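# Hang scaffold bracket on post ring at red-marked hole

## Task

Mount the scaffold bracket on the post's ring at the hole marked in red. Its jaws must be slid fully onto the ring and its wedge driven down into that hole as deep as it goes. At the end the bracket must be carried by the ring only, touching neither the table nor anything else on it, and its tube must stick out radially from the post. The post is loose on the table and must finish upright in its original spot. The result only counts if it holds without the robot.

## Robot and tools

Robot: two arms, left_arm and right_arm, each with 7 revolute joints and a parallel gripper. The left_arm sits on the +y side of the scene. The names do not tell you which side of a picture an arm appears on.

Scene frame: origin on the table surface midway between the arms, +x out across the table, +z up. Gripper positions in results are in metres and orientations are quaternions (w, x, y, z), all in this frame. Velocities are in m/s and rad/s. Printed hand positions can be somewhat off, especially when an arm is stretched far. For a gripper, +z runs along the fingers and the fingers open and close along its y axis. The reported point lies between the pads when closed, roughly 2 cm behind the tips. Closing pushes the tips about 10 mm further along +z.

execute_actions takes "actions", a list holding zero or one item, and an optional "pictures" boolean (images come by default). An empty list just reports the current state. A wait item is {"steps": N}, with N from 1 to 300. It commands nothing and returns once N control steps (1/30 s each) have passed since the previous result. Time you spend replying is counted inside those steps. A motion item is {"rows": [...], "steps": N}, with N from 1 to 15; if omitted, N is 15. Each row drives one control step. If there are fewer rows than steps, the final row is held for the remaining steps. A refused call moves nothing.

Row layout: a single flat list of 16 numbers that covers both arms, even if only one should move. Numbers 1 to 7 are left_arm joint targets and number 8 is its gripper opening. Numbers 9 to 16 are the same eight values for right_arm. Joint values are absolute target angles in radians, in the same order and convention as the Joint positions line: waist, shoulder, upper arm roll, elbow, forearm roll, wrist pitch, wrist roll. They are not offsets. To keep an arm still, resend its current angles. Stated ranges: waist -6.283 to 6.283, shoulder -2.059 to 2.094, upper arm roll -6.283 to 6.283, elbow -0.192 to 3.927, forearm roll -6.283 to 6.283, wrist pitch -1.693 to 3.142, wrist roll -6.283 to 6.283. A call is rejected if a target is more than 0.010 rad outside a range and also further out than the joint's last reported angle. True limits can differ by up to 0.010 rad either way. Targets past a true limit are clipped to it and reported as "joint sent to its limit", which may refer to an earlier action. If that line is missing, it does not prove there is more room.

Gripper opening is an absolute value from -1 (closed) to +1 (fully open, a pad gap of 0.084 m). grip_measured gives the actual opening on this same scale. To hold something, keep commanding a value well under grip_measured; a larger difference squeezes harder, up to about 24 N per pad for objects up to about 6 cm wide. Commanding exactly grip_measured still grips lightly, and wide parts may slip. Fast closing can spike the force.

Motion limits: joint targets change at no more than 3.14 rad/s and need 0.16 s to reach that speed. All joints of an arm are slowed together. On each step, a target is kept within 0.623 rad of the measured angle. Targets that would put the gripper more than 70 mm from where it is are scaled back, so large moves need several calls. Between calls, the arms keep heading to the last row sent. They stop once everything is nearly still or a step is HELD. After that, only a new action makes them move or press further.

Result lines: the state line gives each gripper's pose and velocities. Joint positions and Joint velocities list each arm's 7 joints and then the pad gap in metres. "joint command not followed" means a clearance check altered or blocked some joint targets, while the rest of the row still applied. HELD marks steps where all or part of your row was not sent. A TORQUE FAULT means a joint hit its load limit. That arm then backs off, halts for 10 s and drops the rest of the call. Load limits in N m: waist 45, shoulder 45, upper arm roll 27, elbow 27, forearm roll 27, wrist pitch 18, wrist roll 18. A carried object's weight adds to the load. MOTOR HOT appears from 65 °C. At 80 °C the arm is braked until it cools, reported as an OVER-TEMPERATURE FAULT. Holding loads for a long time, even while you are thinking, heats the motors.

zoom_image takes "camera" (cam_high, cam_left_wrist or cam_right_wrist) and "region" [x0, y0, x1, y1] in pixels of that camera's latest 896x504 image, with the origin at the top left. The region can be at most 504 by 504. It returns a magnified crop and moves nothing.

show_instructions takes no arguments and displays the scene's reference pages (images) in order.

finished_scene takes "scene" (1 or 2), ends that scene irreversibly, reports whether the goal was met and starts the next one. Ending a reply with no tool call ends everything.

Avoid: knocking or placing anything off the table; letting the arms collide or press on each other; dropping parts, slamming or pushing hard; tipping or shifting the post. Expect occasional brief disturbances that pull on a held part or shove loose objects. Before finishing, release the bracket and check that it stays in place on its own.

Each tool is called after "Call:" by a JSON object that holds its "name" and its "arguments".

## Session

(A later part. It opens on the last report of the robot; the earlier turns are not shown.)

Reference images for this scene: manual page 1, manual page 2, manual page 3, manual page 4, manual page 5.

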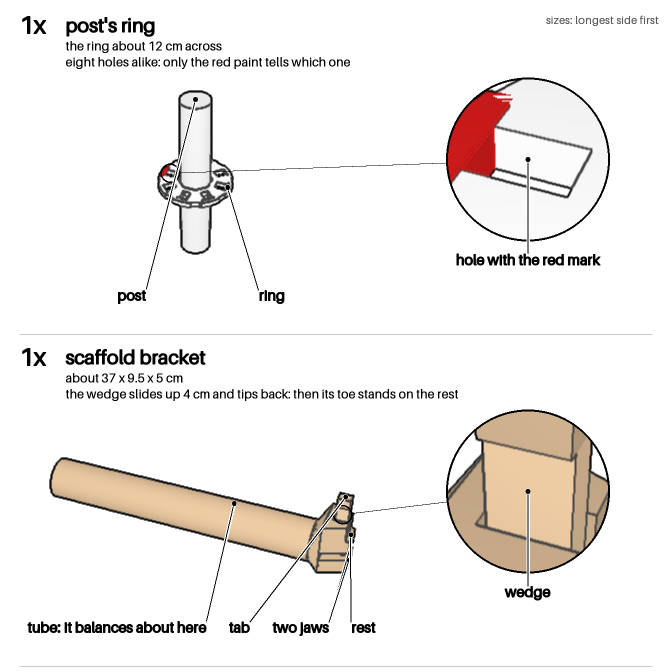

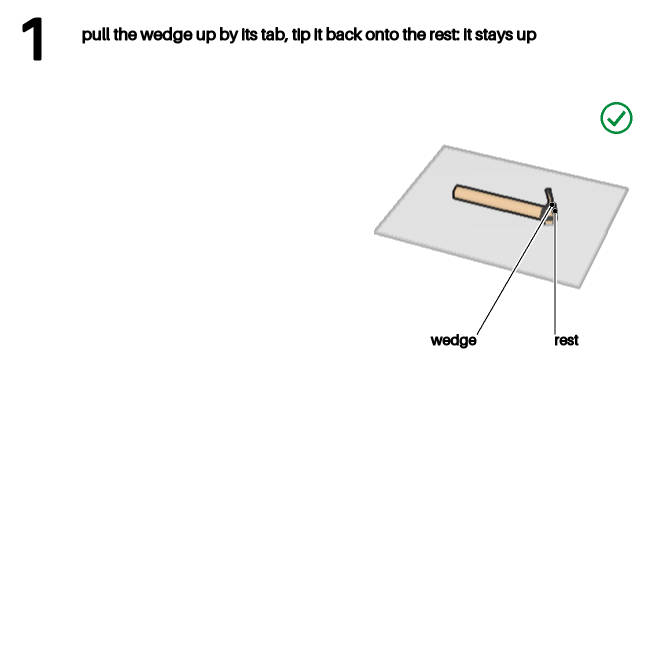

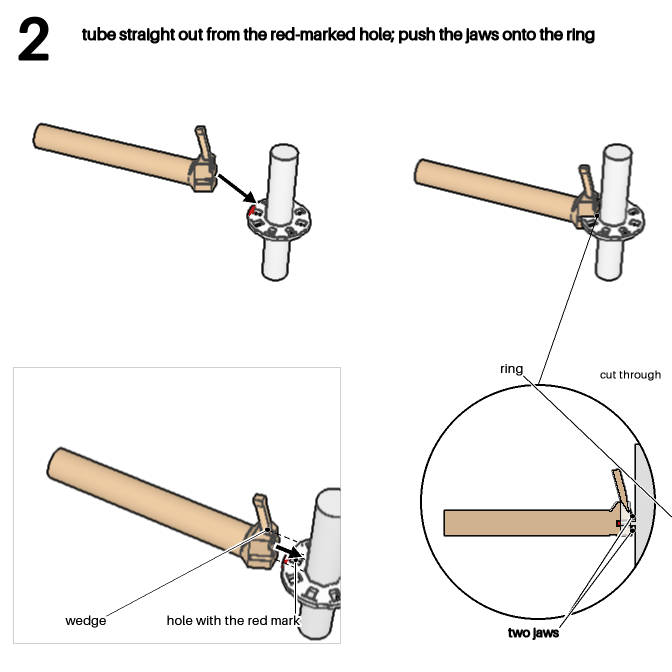

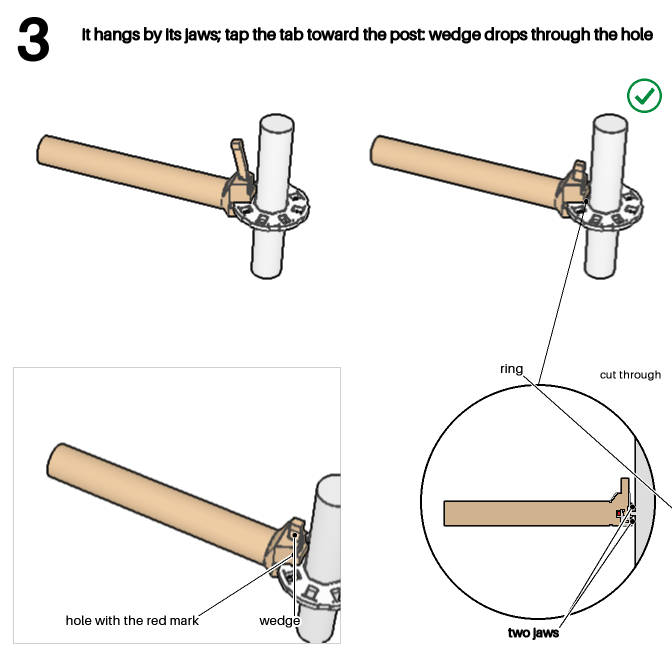

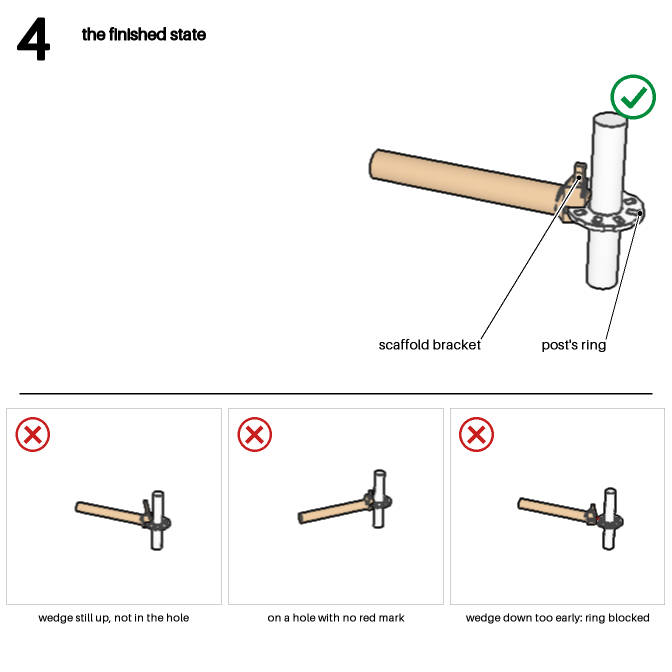

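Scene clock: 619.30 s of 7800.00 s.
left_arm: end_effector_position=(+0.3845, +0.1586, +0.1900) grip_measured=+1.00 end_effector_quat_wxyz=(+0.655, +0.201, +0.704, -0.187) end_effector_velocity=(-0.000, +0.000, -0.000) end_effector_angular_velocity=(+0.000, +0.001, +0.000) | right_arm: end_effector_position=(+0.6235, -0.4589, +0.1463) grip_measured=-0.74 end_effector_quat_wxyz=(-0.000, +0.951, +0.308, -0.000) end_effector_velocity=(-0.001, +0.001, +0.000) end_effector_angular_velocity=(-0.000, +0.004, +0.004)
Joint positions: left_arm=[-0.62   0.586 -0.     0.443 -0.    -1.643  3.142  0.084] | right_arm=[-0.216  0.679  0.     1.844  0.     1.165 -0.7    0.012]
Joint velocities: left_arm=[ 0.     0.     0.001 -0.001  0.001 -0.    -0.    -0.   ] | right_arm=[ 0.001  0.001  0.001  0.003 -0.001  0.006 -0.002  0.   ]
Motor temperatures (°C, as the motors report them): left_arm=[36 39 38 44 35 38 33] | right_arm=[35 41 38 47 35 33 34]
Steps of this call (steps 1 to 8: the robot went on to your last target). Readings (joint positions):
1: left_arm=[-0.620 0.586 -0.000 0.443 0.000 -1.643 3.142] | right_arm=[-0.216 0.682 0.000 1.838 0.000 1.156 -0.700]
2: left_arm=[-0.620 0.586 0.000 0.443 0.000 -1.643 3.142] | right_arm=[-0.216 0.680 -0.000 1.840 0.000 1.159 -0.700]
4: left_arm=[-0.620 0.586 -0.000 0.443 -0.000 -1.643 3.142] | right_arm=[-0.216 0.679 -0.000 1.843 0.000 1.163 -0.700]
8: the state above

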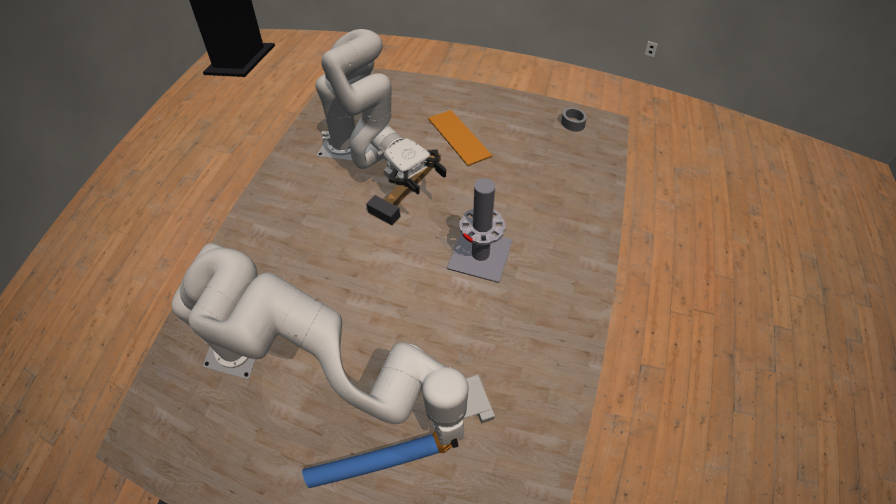

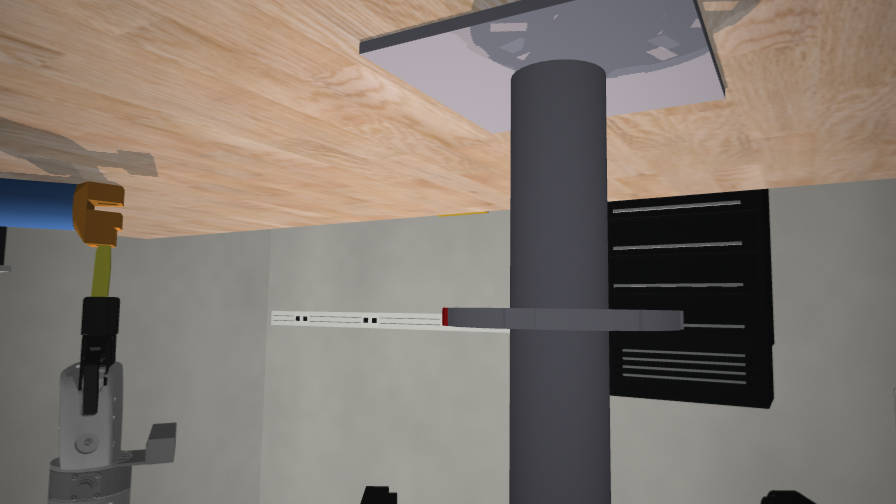

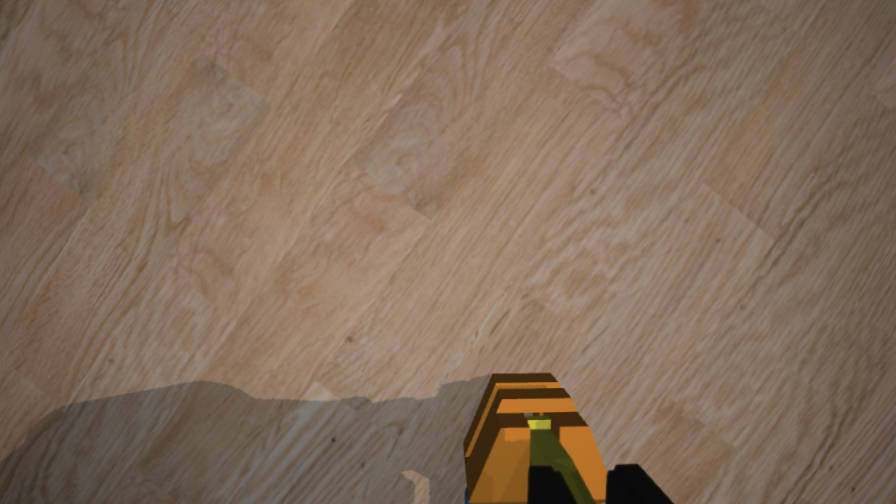

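Call:
{"name": "execute_actions", "arguments": {"actions": [{"rows": [
[-0.620,0.5863,0,0.4433,0,-1.6429,3.1416,1,-0.2160,0.6794,0,1.8424,0,1.1630,-0.6995,-0.775],
[-0.620,0.5863,0,0.4433,0,-1.6429,3.1416,1,-0.2169,0.6768,0,1.8381,0,1.1613,-0.7004,-0.775],
[-0.620,0.5863,0,0.4433,0,-1.6429,3.1416,1,-0.2181,0.6731,0,1.8320,0,1.1589,-0.7016,-0.775],
[-0.620,0.5863,0,0.4433,0,-1.6429,3.1416,1,-0.2194,0.6689,0,1.8251,0,1.1562,-0.7029,-0.775],
[-0.620,0.5863,0,0.4433,0,-1.6429,3.1416,1,-0.2208,0.6648,0,1.8181,0,1.1533,-0.7043,-0.775],
[-0.620,0.5863,0,0.4433,0,-1.6429,3.1416,1,-0.2222,0.6606,0,1.8110,0,1.1504,-0.7057,-0.775],
[-0.620,0.5863,0,0.4433,0,-1.6429,3.1416,1,-0.2236,0.6565,0,1.8040,0,1.1475,-0.7071,-0.775],
[-0.620,0.5863,0,0.4433,0,-1.6429,3.1416,1,-0.2249,0.6524,0,1.7969,0,1.1445,-0.7084,-0.775],
[-0.620,0.5863,0,0.4433,0,-1.6429,3.1416,1,-0.2263,0.6484,0,1.7897,0,1.1413,-0.7098,-0.775],
[-0.620,0.5863,0,0.4433,0,-1.6429,3.1416,1,-0.2277,0.6443,0,1.7825,0,1.1382,-0.7112,-0.775],
[-0.620,0.5863,0,0.4433,0,-1.6429,3.1416,1,-0.2291,0.6403,0,1.7753,0,1.1350,-0.7126,-0.775],
[-0.620,0.5863,0,0.4433,0,-1.6429,3.1416,1,-0.2304,0.6363,0,1.7681,0,1.1318,-0.7139,-0.775],
[-0.620,0.5863,0,0.4433,0,-1.6429,3.1416,1,-0.2317,0.6328,0,1.7617,0,1.1289,-0.7152,-0.775],
[-0.620,0.5863,0,0.4433,0,-1.6429,3.1416,1,-0.2326,0.6300,0,1.7567,0,1.1267,-0.7161,-0.775],
[-0.620,0.5863,0,0.4433,0,-1.6429,3.1416,1,-0.2332,0.6283,0,1.7535,0,1.1252,-0.7167,-0.775]
], "steps": 15}], "pictures": false}}

Call:
{"name": "execute_actions", "arguments": {"actions": [{"steps": 8}]}}

Scene clock: 643.60 s of 7800.00 s.
left_arm: end_effector_position=(+0.3845, +0.1586, +0.1900) grip_measured=+1.00 end_effector_quat_wxyz=(+0.655, +0.201, +0.704, -0.187) end_effector_velocity=(+0.000, +0.000, -0.000) end_effector_angular_velocity=(+0.000, +0.000, +0.000) | right_arm: end_effector_position=(+0.6133, -0.4670, +0.1460) grip_measured=-0.74 end_effector_quat_wxyz=(+0.001, +0.951, +0.308, +0.001) end_effector_velocity=(-0.027, -0.020, -0.001) end_effector_angular_velocity=(-0.000, -0.009, +0.002)
Joint positions: left_arm=[-0.62   0.586 -0.     0.443 -0.    -1.643  3.142  0.084] | right_arm=[-0.23   0.637  0.     1.773  0.     1.133 -0.713  0.012]
Joint velocities: left_arm=[-0. -0.  0. -0.  0.  0. -0. -0.] | right_arm=[-0.036 -0.107  0.001 -0.179  0.    -0.081 -0.037  0.   ]
Motor temperatures (°C, as the motors report them): left_arm=[36 39 38 44 35 38 33] | right_arm=[35 42 38 49 35 33 34]
Steps of this call (steps 1 to 30: the robot went on to your last target; steps 31 to 90: nothing new was sent; then 20.80 s passed at rest; steps 91 to 105: all 15 steps of this action). Readings (joint positions):
91: left_arm=[-0.620 0.586 -0.000 0.443 -0.000 -1.643 3.142] | right_arm=[-0.216 0.678 -0.000 1.844 -0.000 1.166 -0.699]
92: left_arm=[-0.620 0.586 0.000 0.443 -0.000 -1.643 3.142] | right_arm=[-0.216 0.678 -0.000 1.844 -0.000 1.165 -0.700]
94: left_arm=[-0.620 0.586 -0.000 0.443 0.000 -1.643 3.142] | right_arm=[-0.217 0.677 0.000 1.840 0.000 1.162 -0.700]
98: left_arm=[-0.620 0.586 -0.000 0.443 0.000 -1.643 3.142] | right_arm=[-0.220 0.665 0.001 1.820 0.000 1.153 -0.704]
105: the state above

Scene clock: 643.87 s of 7800.00 s.
left_arm: end_effector_position=(+0.3845, +0.1586, +0.1900) grip_measured=+1.00 end_effector_quat_wxyz=(+0.655, +0.201, +0.704, -0.187) end_effector_velocity=(-0.000, +0.000, -0.000) end_effector_angular_velocity=(+0.000, +0.000, +0.001) | right_arm: end_effector_position=(+0.6108, -0.4688, +0.1456) grip_measured=-0.74 end_effector_quat_wxyz=(+0.001, +0.951, +0.308, +0.002) end_effector_velocity=(-0.003, -0.001, -0.002) end_effector_angular_velocity=(-0.000, +0.006, +0.001)
Joint positions: left_arm=[-0.62   0.586  0.     0.443  0.    -1.643  3.142  0.084] | right_arm=[-0.233  0.628  0.     1.756  0.     1.125 -0.717  0.012]
Joint velocities: left_arm=[ 0.001  0.    -0.    -0.001 -0.    -0.     0.    -0.   ] | right_arm=[-0.001 -0.004 -0.001 -0.012 -0.    -0.001 -0.003  0.   ]
Motor temperatures (°C, as the motors report them): left_arm=[36 39 38 44 35 38 33] | right_arm=[35 42 38 49 35 33 34]
Steps of this call (steps 1 to 8: the robot went on to your last target). Readings (joint positions):
1: left_arm=[-0.620 0.586 0.000 0.443 -0.000 -1.643 3.142] | right_arm=[-0.231 0.634 0.000 1.767 0.000 1.130 -0.714]
2: left_arm=[-0.620 0.586 -0.000 0.443 0.000 -1.643 3.142] | right_arm=[-0.232 0.631 0.000 1.763 0.000 1.129 -0.715]
4: left_arm=[-0.620 0.586 -0.000 0.443 0.000 -1.643 3.142] | right_arm=[-0.233 0.629 0.000 1.759 0.000 1.126 -0.716]
8: the state above

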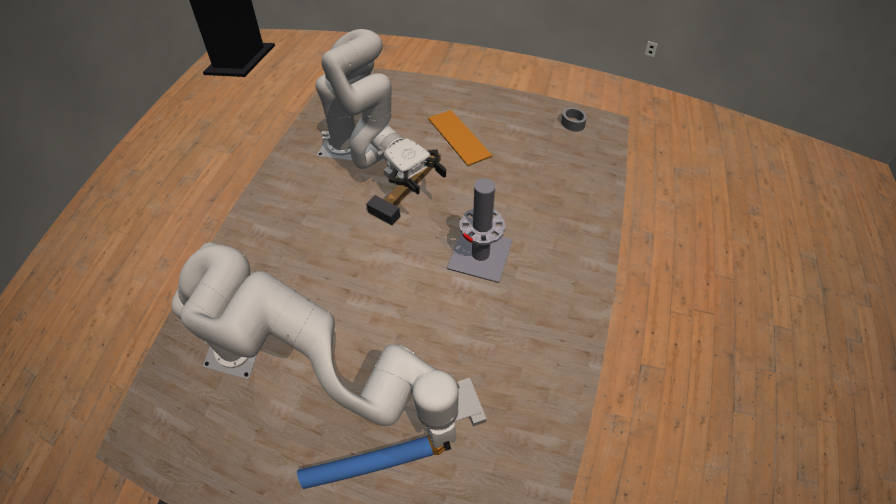

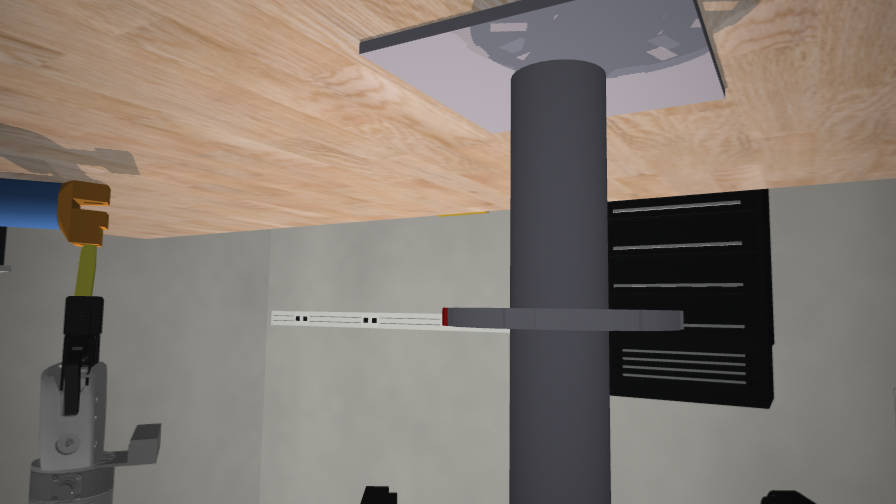

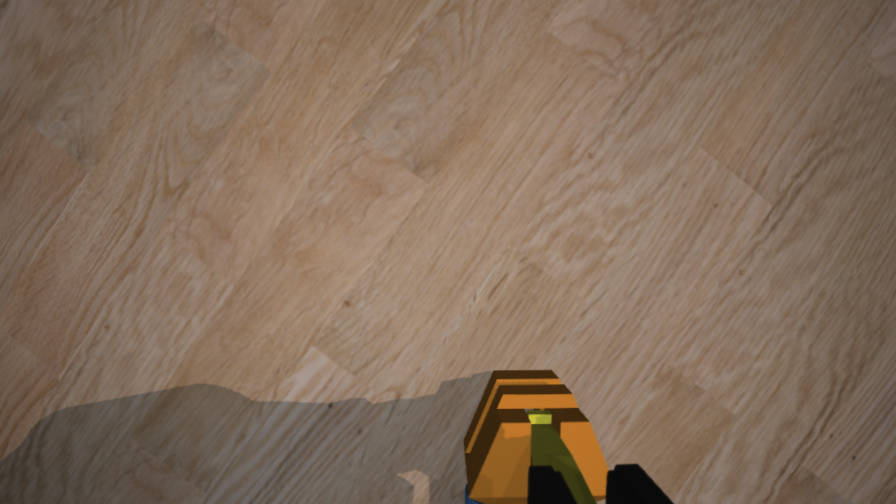

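Call:
{"name": "execute_actions", "arguments": {"actions": [{"rows": [
[-0.620,0.5863,0,0.4433,0,-1.6429,3.1416,1,-0.2332,0.6270,0,1.7560,0,1.1290,-0.7167,-0.76],
[-0.620,0.5863,0,0.4433,0,-1.6429,3.1416,1,-0.2332,0.6258,0,1.7577,0,1.1319,-0.7167,-0.75],
[-0.620,0.5863,0,0.4433,0,-1.6429,3.1416,1,-0.2332,0.6258,0,1.7577,0,1.1319,-0.7167,-0.75],
[-0.620,0.5863,0,0.4433,0,-1.6429,3.1416,1,-0.2332,0.6258,0,1.7577,0,1.1319,-0.7167,-0.75],
[-0.620,0.5863,0,0.4433,0,-1.6429,3.1416,1,-0.2332,0.6258,0,1.7577,0,1.1319,-0.7167,-0.75],
[-0.620,0.5863,0,0.4433,0,-1.6429,3.1416,1,-0.2340,0.6235,0,1.7540,0,1.1305,-0.7175,-0.75],
[-0.620,0.5863,0,0.4433,0,-1.6429,3.1416,1,-0.2349,0.6212,0,1.7503,0,1.1291,-0.7184,-0.75],
[-0.620,0.5863,0,0.4433,0,-1.6429,3.1416,1,-0.2357,0.6190,0,1.7465,0,1.1275,-0.7192,-0.75],
[-0.620,0.5863,0,0.4433,0,-1.6429,3.1416,1,-0.2366,0.6167,0,1.7428,0,1.1261,-0.7201,-0.75],
[-0.620,0.5863,0,0.4433,0,-1.6429,3.1416,1,-0.2374,0.6144,0,1.7390,0,1.1246,-0.7209,-0.75],
[-0.620,0.5863,0,0.4433,0,-1.6429,3.1416,1,-0.2383,0.6122,0,1.7352,0,1.1230,-0.7218,-0.75],
[-0.620,0.5863,0,0.4433,0,-1.6429,3.1416,1,-0.2391,0.6100,0,1.7314,0,1.1214,-0.7226,-0.75],
[-0.620,0.5863,0,0.4433,0,-1.6429,3.1416,1,-0.2400,0.6077,0,1.7276,0,1.1199,-0.7235,-0.75],
[-0.620,0.5863,0,0.4433,0,-1.6429,3.1416,1,-0.2408,0.6055,0,1.7237,0,1.1182,-0.7243,-0.75],
[-0.620,0.5863,0,0.4433,0,-1.6429,3.1416,1,-0.2417,0.6033,0,1.7199,0,1.1166,-0.7252,-0.75]
], "steps": 15}], "pictures": false}}

Call:
{"name": "execute_actions", "arguments": {"actions": [{"steps": 8}]}}

Scene clock: 681.17 s of 7800.00 s.
left_arm: end_effector_position=(+0.3845, +0.1586, +0.1900) grip_measured=+1.00 end_effector_quat_wxyz=(+0.655, +0.201, +0.704, -0.187) end_effector_velocity=(-0.000, +0.000, -0.000) end_effector_angular_velocity=(+0.001, +0.001, -0.000) | right_arm: end_effector_position=(+0.6050, -0.4712, +0.1457) grip_measured=-0.74 end_effector_quat_wxyz=(-0.001, +0.951, +0.308, -0.001) end_effector_velocity=(-0.018, -0.019, +0.000) end_effector_angular_velocity=(-0.006, -0.004, -0.007)
Joint positions: left_arm=[-0.62   0.586 -0.     0.443  0.    -1.643  3.142  0.084] | right_arm=[-0.238  0.611  0.001  1.731  0.     1.122 -0.722  0.012]
Joint velocities: left_arm=[-0.     0.    -0.    -0.001 -0.    -0.     0.001  0.   ] | right_arm=[-0.027 -0.067 -0.006 -0.108 -0.002 -0.045 -0.024 -0.   ]
Motor temperatures (°C, as the motors report them): left_arm=[36 39 38 44 35 38 33] | right_arm=[35 41 38 47 35 33 34]
Steps of this call (steps 1 to 30: the robot went on to your last target; steps 31 to 90: nothing new was sent; then 33.80 s passed at rest; steps 91 to 105: all 15 steps of this action). Readings (joint positions):
91: left_arm=[-0.620 0.586 -0.000 0.443 -0.000 -1.643 3.142] | right_arm=[-0.233 0.628 -0.000 1.754 -0.000 1.125 -0.717]
92: left_arm=[-0.620 0.586 0.000 0.443 0.000 -1.643 3.142] | right_arm=[-0.233 0.628 0.000 1.754 -0.000 1.126 -0.717]
94: left_arm=[-0.620 0.586 0.000 0.443 -0.000 -1.643 3.142] | right_arm=[-0.233 0.627 0.000 1.756 0.000 1.129 -0.717]
98: left_arm=[-0.620 0.586 -0.000 0.443 -0.000 -1.643 3.142] | right_arm=[-0.234 0.625 0.000 1.754 0.000 1.131 -0.717]
105: the state above

Scene clock: 681.43 s of 7800.00 s.
left_arm: end_effector_position=(+0.3845, +0.1586, +0.1900) grip_measured=+1.00 end_effector_quat_wxyz=(+0.655, +0.201, +0.704, -0.187) end_effector_velocity=(+0.000, +0.000, -0.000) end_effector_angular_velocity=(+0.001, -0.001, +0.000) | right_arm: end_effector_position=(+0.6032, -0.4735, +0.1458) grip_measured=-0.74 end_effector_quat_wxyz=(-0.000, +0.951, +0.308, -0.001) end_effector_velocity=(-0.000, +0.000, -0.000) end_effector_angular_velocity=(+0.001, -0.002, +0.003)
Joint positions: left_arm=[-0.62   0.586  0.     0.443  0.    -1.643  3.142  0.084] | right_arm=[-0.242  0.604 -0.     1.72  -0.     1.117 -0.725  0.012]
Joint velocities: left_arm=[-0.     0.     0.    -0.    -0.     0.     0.001 -0.   ] | right_arm=[-0.001 -0.002  0.001 -0.005  0.    -0.005 -0.002  0.   ]
Motor temperatures (°C, as the motors report them): left_arm=[36 39 38 44 35 38 33] | right_arm=[35 41 38 47 35 33 34]
Steps of this call (steps 1 to 8: the robot went on to your last target). Readings (joint positions):
1: left_arm=[-0.620 0.586 0.000 0.443 0.000 -1.643 3.142] | right_arm=[-0.239 0.609 0.001 1.728 0.000 1.121 -0.723]
2: left_arm=[-0.620 0.586 -0.000 0.443 -0.000 -1.643 3.142] | right_arm=[-0.240 0.607 0.000 1.725 0.000 1.120 -0.724]
4: left_arm=[-0.620 0.586 0.000 0.443 0.000 -1.643 3.142] | right_arm=[-0.241 0.605 -0.000 1.722 0.000 1.118 -0.725]
8: the state above

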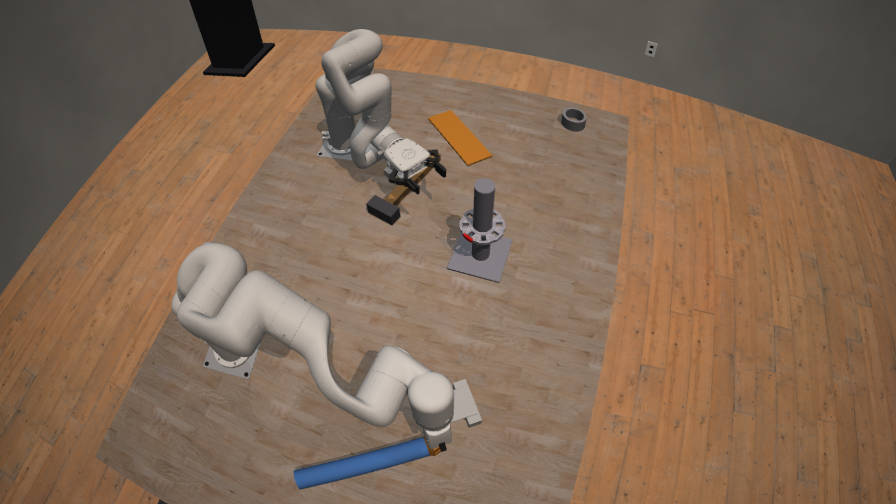

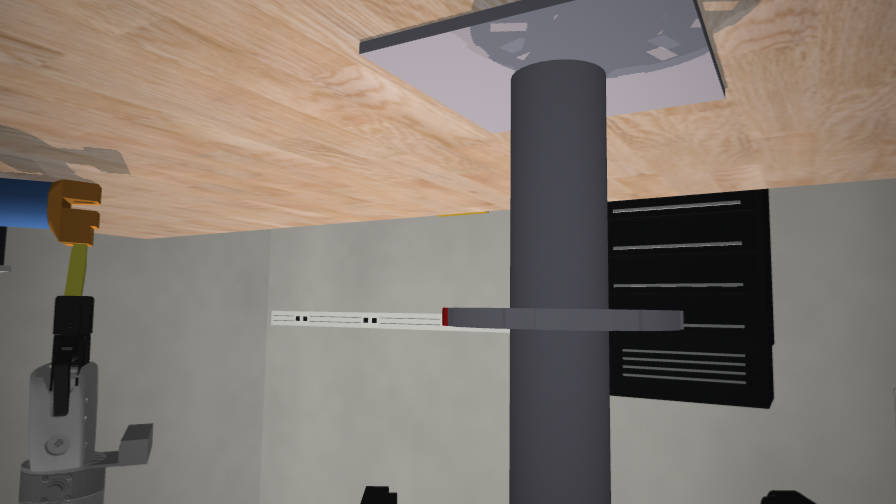

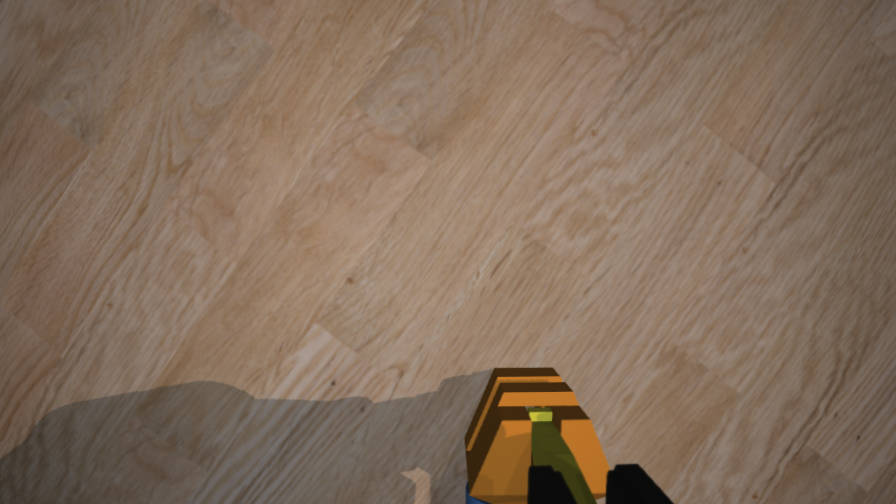

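Call:
{"name": "zoom_image", "arguments": {"camera": "cam_right_wrist", "region": [450, 350, 650, 504]}}

Region (450, 350, 650, 504) of cam_right_wrist's 896x504 image, scaled by 2.520, with more detail than that image has; it fills the top 388 rows of this view, and the rest is white.

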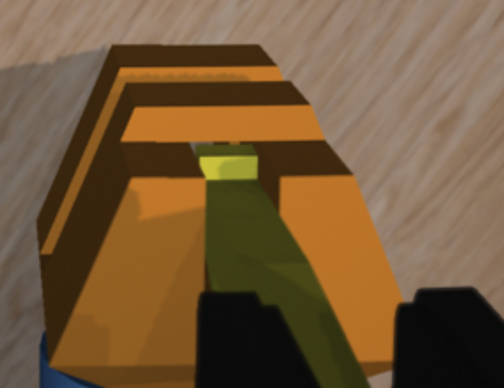

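Call:
{"name": "execute_actions", "arguments": {"actions": [{"rows": [
[-0.620,0.5863,0,0.4433,0,-1.6429,3.1416,1,-0.2417,0.6033,0,1.7199,0,1.1166,-0.7252,-0.80],
[-0.620,0.5863,0,0.4433,0,-1.6429,3.1416,1,-0.2417,0.6033,0,1.7199,0,1.1166,-0.7252,-0.86],
[-0.620,0.5863,0,0.4433,0,-1.6429,3.1416,1,-0.2417,0.6033,0,1.7199,0,1.1166,-0.7252,-0.92],
[-0.620,0.5863,0,0.4433,0,-1.6429,3.1416,1,-0.2433,0.5989,0,1.7119,0.0035,1.1092,-0.7283,-0.92],
[-0.620,0.5863,0,0.4433,0,-1.6429,3.1416,1,-0.2456,0.5924,0,1.6999,0.0090,1.0981,-0.7330,-0.92],
[-0.620,0.5863,0,0.4433,0,-1.6429,3.1416,1,-0.2480,0.5859,0,1.6881,0.0145,1.0871,-0.7379,-0.92],
[-0.620,0.5863,0,0.4433,0,-1.6429,3.1416,1,-0.2503,0.5796,0,1.6764,0.0203,1.0762,-0.7430,-0.92],
[-0.620,0.5863,0,0.4433,0,-1.6429,3.1416,1,-0.2526,0.5733,0,1.6648,0.0261,1.0654,-0.7482,-0.92],
[-0.620,0.5863,0,0.4433,0,-1.6429,3.1416,1,-0.2549,0.5671,0,1.6534,0.0321,1.0547,-0.7535,-0.92],
[-0.620,0.5863,0,0.4433,0,-1.6429,3.1416,1,-0.2572,0.5610,0,1.6421,0.0382,1.0441,-0.7590,-0.92],
[-0.620,0.5863,0,0.4433,0,-1.6429,3.1416,1,-0.2595,0.5550,0,1.6309,0.0444,1.0336,-0.7646,-0.92],
[-0.620,0.5863,0,0.4433,0,-1.6429,3.1416,1,-0.2610,0.5510,0,1.6235,0.0486,1.0266,-0.7685,-0.92]
], "steps": 15}], "pictures": false}}

Call:
{"name": "execute_actions", "arguments": {"actions": [{"steps": 6}]}}

Scene clock: 796.60 s of 7800.00 s.
left_arm: end_effector_position=(+0.3845, +0.1586, +0.1900) grip_measured=+1.00 end_effector_quat_wxyz=(+0.655, +0.201, +0.704, -0.187) end_effector_velocity=(-0.000, +0.000, -0.000) end_effector_angular_velocity=(+0.001, -0.000, +0.000) | right_arm: end_effector_position=(+0.5998, -0.4769, +0.1462) grip_measured=-0.74 end_effector_quat_wxyz=(-0.008, +0.951, +0.307, +0.026) end_effector_velocity=(-0.005, -0.010, +0.001) end_effector_angular_velocity=(+0.043, -0.073, -0.007)
Joint positions: left_arm=[-0.62   0.586  0.     0.443  0.    -1.643  3.142  0.084] | right_arm=[-0.259  0.556 -0.     1.634  0.043  1.037 -0.763  0.012]
Joint velocities: left_arm=[-0. -0.  0. -0. -0.  0.  0. -0.] | right_arm=[-0.028 -0.07  -0.006 -0.126  0.067 -0.121 -0.063  0.   ]
Motor temperatures (°C, as the motors report them): left_arm=[36 39 38 44 35 38 33] | right_arm=[35 42 38 50 35 33 34]
Steps of this call (steps 1 to 30: the robot went on to your last target; steps 31 to 90: nothing new was sent; then 111.67 s passed at rest; steps 91 to 105: all 15 steps of this action). Readings (joint positions):
91: left_arm=[-0.620 0.586 0.000 0.443 0.000 -1.643 3.142] | right_arm=[-0.242 0.603 -0.000 1.720 -0.000 1.117 -0.725]
92: left_arm=[-0.620 0.586 0.000 0.443 -0.000 -1.643 3.142] | right_arm=[-0.242 0.603 -0.000 1.720 -0.000 1.117 -0.725]
94: left_arm=[-0.620 0.586 -0.000 0.443 0.000 -1.643 3.142] | right_arm=[-0.242 0.603 -0.000 1.720 0.000 1.116 -0.725]
98: left_arm=[-0.620 0.586 -0.000 0.443 0.000 -1.643 3.142] | right_arm=[-0.246 0.592 0.000 1.699 0.010 1.097 -0.734]
105: the state above

Scene clock: 796.80 s of 7800.00 s.
left_arm: end_effector_position=(+0.3845, +0.1586, +0.1900) grip_measured=+1.00 end_effector_quat_wxyz=(+0.655, +0.201, +0.704, -0.187) end_effector_velocity=(+0.000, -0.000, +0.000) end_effector_angular_velocity=(-0.001, -0.001, -0.000) | right_arm: end_effector_position=(+0.5994, -0.4768, +0.1458) grip_measured=-0.74 end_effector_quat_wxyz=(-0.009, +0.951, +0.307, +0.029) end_effector_velocity=(+0.000, +0.001, +0.001) end_effector_angular_velocity=(+0.004, -0.008, +0.001)
Joint positions: left_arm=[-0.62   0.586 -0.     0.443 -0.    -1.643  3.142  0.084] | right_arm=[-0.261  0.552 -0.     1.625  0.048  1.028 -0.768  0.012]
Joint velocities: left_arm=[ 0.     0.    -0.001  0.001  0.    -0.    -0.     0.   ] | right_arm=[-0.001 -0.007  0.001 -0.011  0.006 -0.012 -0.005  0.   ]
Motor temperatures (°C, as the motors report them): left_arm=[36 39 38 44 35 38 33] | right_arm=[35 42 38 50 35 33 34]
Steps of this call (steps 1 to 6: the robot went on to your last target). Readings (joint positions):
1: left_arm=[-0.620 0.586 -0.000 0.443 0.000 -1.643 3.142] | right_arm=[-0.260 0.555 -0.001 1.631 0.045 1.034 -0.765]
2: left_arm=[-0.620 0.586 -0.000 0.443 -0.000 -1.643 3.142] | right_arm=[-0.260 0.553 -0.001 1.628 0.046 1.032 -0.766]
4: left_arm=[-0.620 0.586 0.000 0.443 0.000 -1.643 3.142] | right_arm=[-0.261 0.552 -0.000 1.626 0.047 1.029 -0.767]
6: the state above

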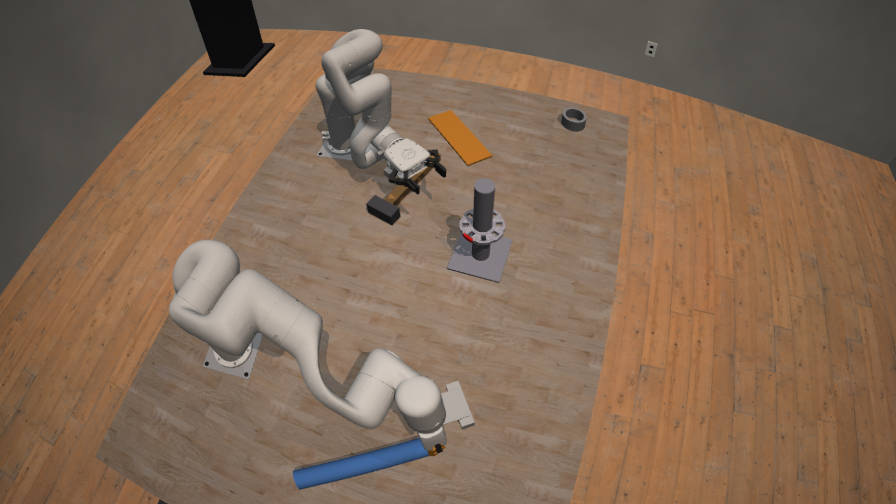

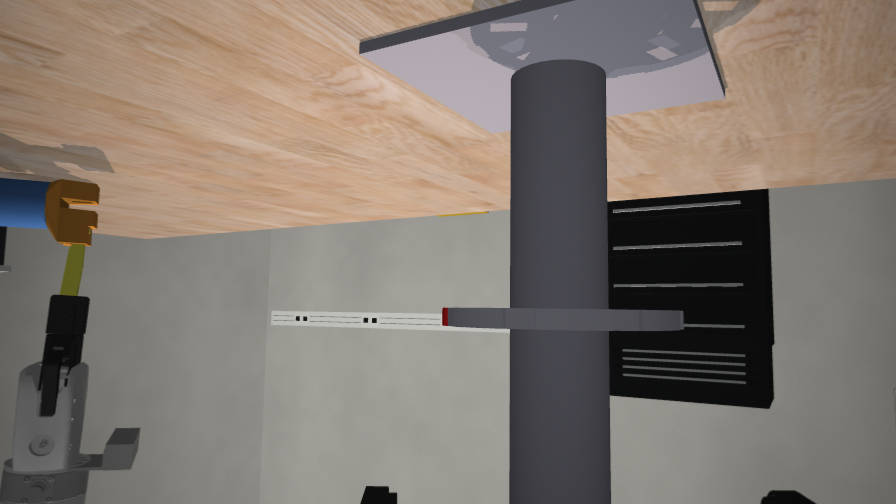

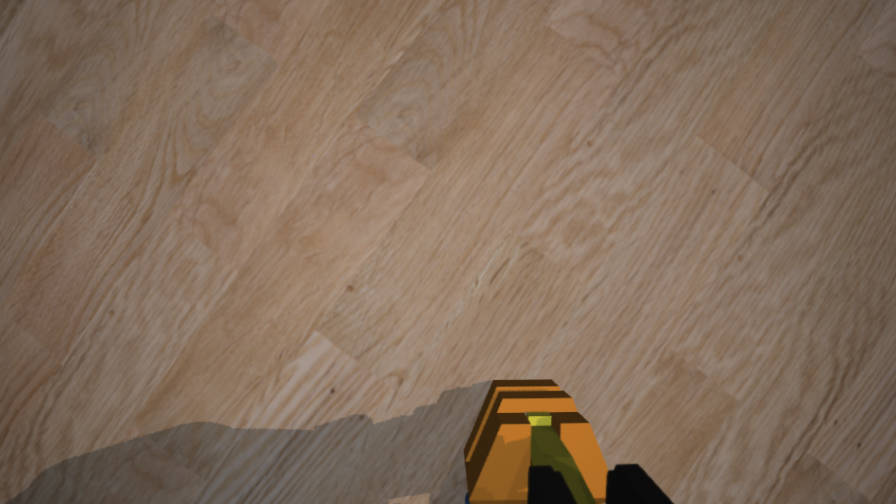

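Call:
{"name": "execute_actions", "arguments": {"actions": [{"rows": [
[-0.620,0.5863,0,0.4433,0,-1.6429,3.1416,1,-0.2633,0.5451,0,1.6124,0.0551,1.0163,-0.7743,-0.92],
[-0.620,0.5863,0,0.4433,0,-1.6429,3.1416,1,-0.2670,0.5355,0,1.5944,0.0662,0.9992,-0.7844,-0.92],
[-0.620,0.5863,0,0.4433,0,-1.6429,3.1416,1,-0.2711,0.5252,0,1.5749,0.0788,0.9807,-0.7960,-0.92],
[-0.620,0.5863,0,0.4433,0,-1.6429,3.1416,1,-0.2751,0.5151,0,1.5558,0.0918,0.9626,-0.8081,-0.92],
[-0.620,0.5863,0,0.4433,0,-1.6429,3.1416,1,-0.2795,0.5045,0,1.5355,0.1066,0.9431,-0.8218,-0.92],
[-0.620,0.5863,0,0.4433,0,-1.6429,3.1416,1,-0.2838,0.4942,0,1.5157,0.1219,0.9240,-0.8361,-0.92],
[-0.620,0.5863,0,0.4433,0,-1.6429,3.1416,1,-0.2881,0.4842,0,1.4963,0.1377,0.9053,-0.8510,-0.92],
[-0.620,0.5863,0,0.4433,0,-1.6429,3.1416,1,-0.2923,0.4746,0,1.4774,0.1541,0.8870,-0.8665,-0.92],
[-0.620,0.5863,0,0.4433,0,-1.6429,3.1416,1,-0.2964,0.4653,0,1.4591,0.1710,0.8690,-0.8825,-0.92],
[-0.620,0.5863,0,0.4433,0,-1.6429,3.1416,1,-0.3005,0.4564,0,1.4412,0.1885,0.8514,-0.8992,-0.92],
[-0.620,0.5863,0,0.4433,0,-1.6429,3.1416,1,-0.3046,0.4477,0,1.4238,0.2064,0.8342,-0.9164,-0.92],
[-0.620,0.5863,0,0.4433,0,-1.6429,3.1416,1,-0.3080,0.4408,0,1.4097,0.2219,0.8201,-0.9312,-0.92],
[-0.620,0.5863,0,0.4433,0,-1.6429,3.1416,1,-0.3106,0.4354,0,1.3986,0.2344,0.8090,-0.9433,-0.92],
[-0.620,0.5863,0,0.4433,0,-1.6429,3.1416,1,-0.3126,0.4315,0,1.3905,0.2440,0.8008,-0.9526,-0.92],
[-0.620,0.5863,0,0.4433,0,-1.6429,3.1416,1,-0.3139,0.4289,0,1.3851,0.2505,0.7954,-0.9588,-0.92]
], "steps": 15}], "pictures": false}}

Call:
{"name": "execute_actions", "arguments": {"actions": [{"steps": 8}]}}

Scene clock: 842.53 s of 7800.00 s.
left_arm: end_effector_position=(+0.3845, +0.1586, +0.1900) grip_measured=+1.00 end_effector_quat_wxyz=(+0.655, +0.201, +0.704, -0.187) end_effector_velocity=(+0.000, -0.000, +0.000) end_effector_angular_velocity=(-0.001, -0.001, -0.001) | right_arm: end_effector_position=(+0.5894, -0.4833, +0.1450) grip_measured=-0.74 end_effector_quat_wxyz=(-0.034, +0.946, +0.306, +0.103) end_effector_velocity=(-0.022, -0.018, -0.003) end_effector_angular_velocity=(+0.193, -0.276, -0.010)
Joint positions: left_arm=[-0.62   0.586 -0.     0.443  0.    -1.643  3.142  0.084] | right_arm=[-0.305  0.447 -0.     1.423  0.21   0.834 -0.92   0.012]
Joint velocities: left_arm=[ 0.    -0.    -0.     0.001  0.001 -0.    -0.001 -0.   ] | right_arm=[-0.094 -0.193 -0.    -0.391  0.41  -0.387 -0.389  0.   ]
Motor temperatures (°C, as the motors report them): left_arm=[36 39 38 44 35 38 33] | right_arm=[35 42 38 51 35 33 34]
Steps of this call (steps 1 to 30: the robot went on to your last target; steps 31 to 90: nothing new was sent; then 42.23 s passed at rest; steps 91 to 105: all 15 steps of this action). Readings (joint positions):
91: left_arm=[-0.620 0.586 -0.000 0.443 0.000 -1.643 3.142] | right_arm=[-0.261 0.551 0.000 1.623 0.049 1.026 -0.769]
92: left_arm=[-0.620 0.586 0.000 0.443 -0.000 -1.643 3.142] | right_arm=[-0.261 0.550 0.000 1.621 0.050 1.024 -0.770]
94: left_arm=[-0.620 0.586 -0.000 0.443 0.000 -1.643 3.142] | right_arm=[-0.264 0.542 0.000 1.605 0.060 1.009 -0.779]
98: left_arm=[-0.620 0.586 -0.000 0.443 0.000 -1.643 3.142] | right_arm=[-0.278 0.509 0.000 1.544 0.102 0.951 -0.818]
105: the state above

Scene clock: 842.80 s of 7800.00 s.
left_arm: end_effector_position=(+0.3845, +0.1586, +0.1900) grip_measured=+1.00 end_effector_quat_wxyz=(+0.655, +0.201, +0.704, -0.187) end_effector_velocity=(-0.000, -0.000, -0.000) end_effector_angular_velocity=(+0.000, -0.000, -0.001) | right_arm: end_effector_position=(+0.5875, -0.4845, +0.1446) grip_measured=-0.74 end_effector_quat_wxyz=(-0.038, +0.944, +0.306, +0.118) end_effector_velocity=(-0.001, +0.002, -0.002) end_effector_angular_velocity=(+0.009, -0.012, +0.008)
Joint positions: left_arm=[-0.62   0.586  0.     0.443 -0.    -1.643  3.142  0.084] | right_arm=[-0.313  0.43   0.     1.387  0.248  0.797 -0.957  0.012]
Joint velocities: left_arm=[ 0.     0.    -0.001 -0.     0.001  0.     0.001 -0.   ] | right_arm=[-0.002 -0.008  0.003 -0.021  0.02  -0.02  -0.023  0.   ]
Motor temperatures (°C, as the motors report them): left_arm=[36 39 38 44 35 38 33] | right_arm=[35 42 38 51 35 33 34]
Steps of this call (steps 1 to 8: the robot went on to your last target). Readings (joint positions):
1: left_arm=[-0.620 0.586 0.000 0.443 0.000 -1.643 3.142] | right_arm=[-0.308 0.441 -0.000 1.412 0.222 0.822 -0.932]
2: left_arm=[-0.620 0.586 0.000 0.443 0.000 -1.643 3.142] | right_arm=[-0.310 0.437 -0.000 1.403 0.232 0.813 -0.940]
4: left_arm=[-0.620 0.586 0.000 0.443 0.000 -1.643 3.142] | right_arm=[-0.312 0.433 -0.000 1.393 0.242 0.804 -0.950]
8: the state above

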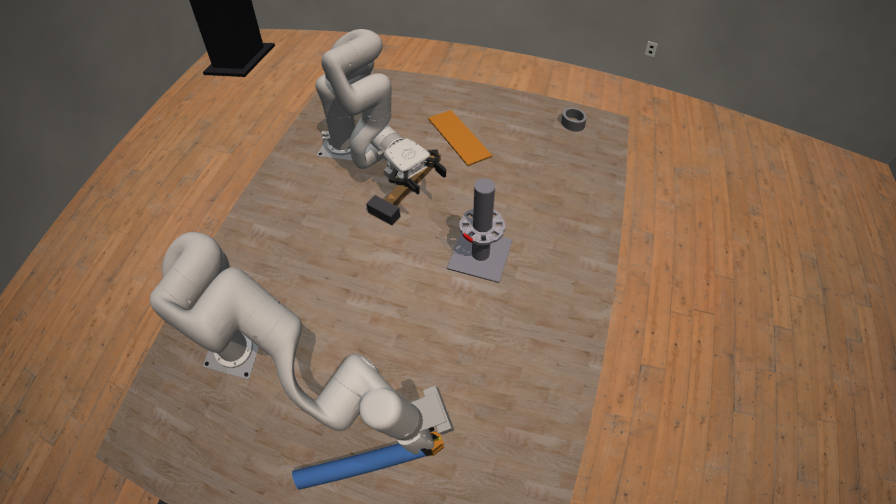

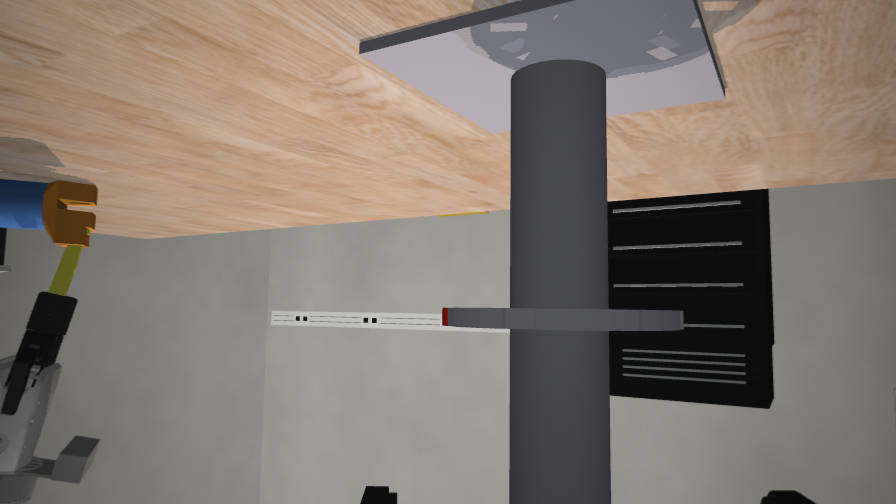

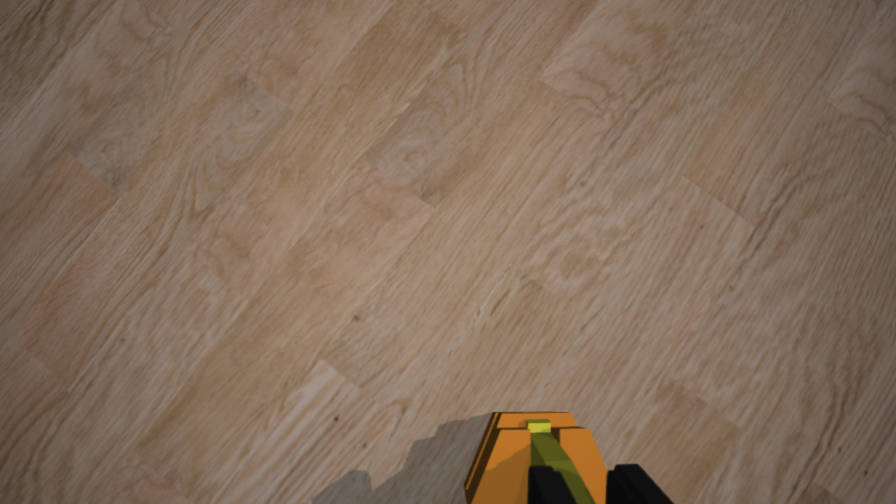

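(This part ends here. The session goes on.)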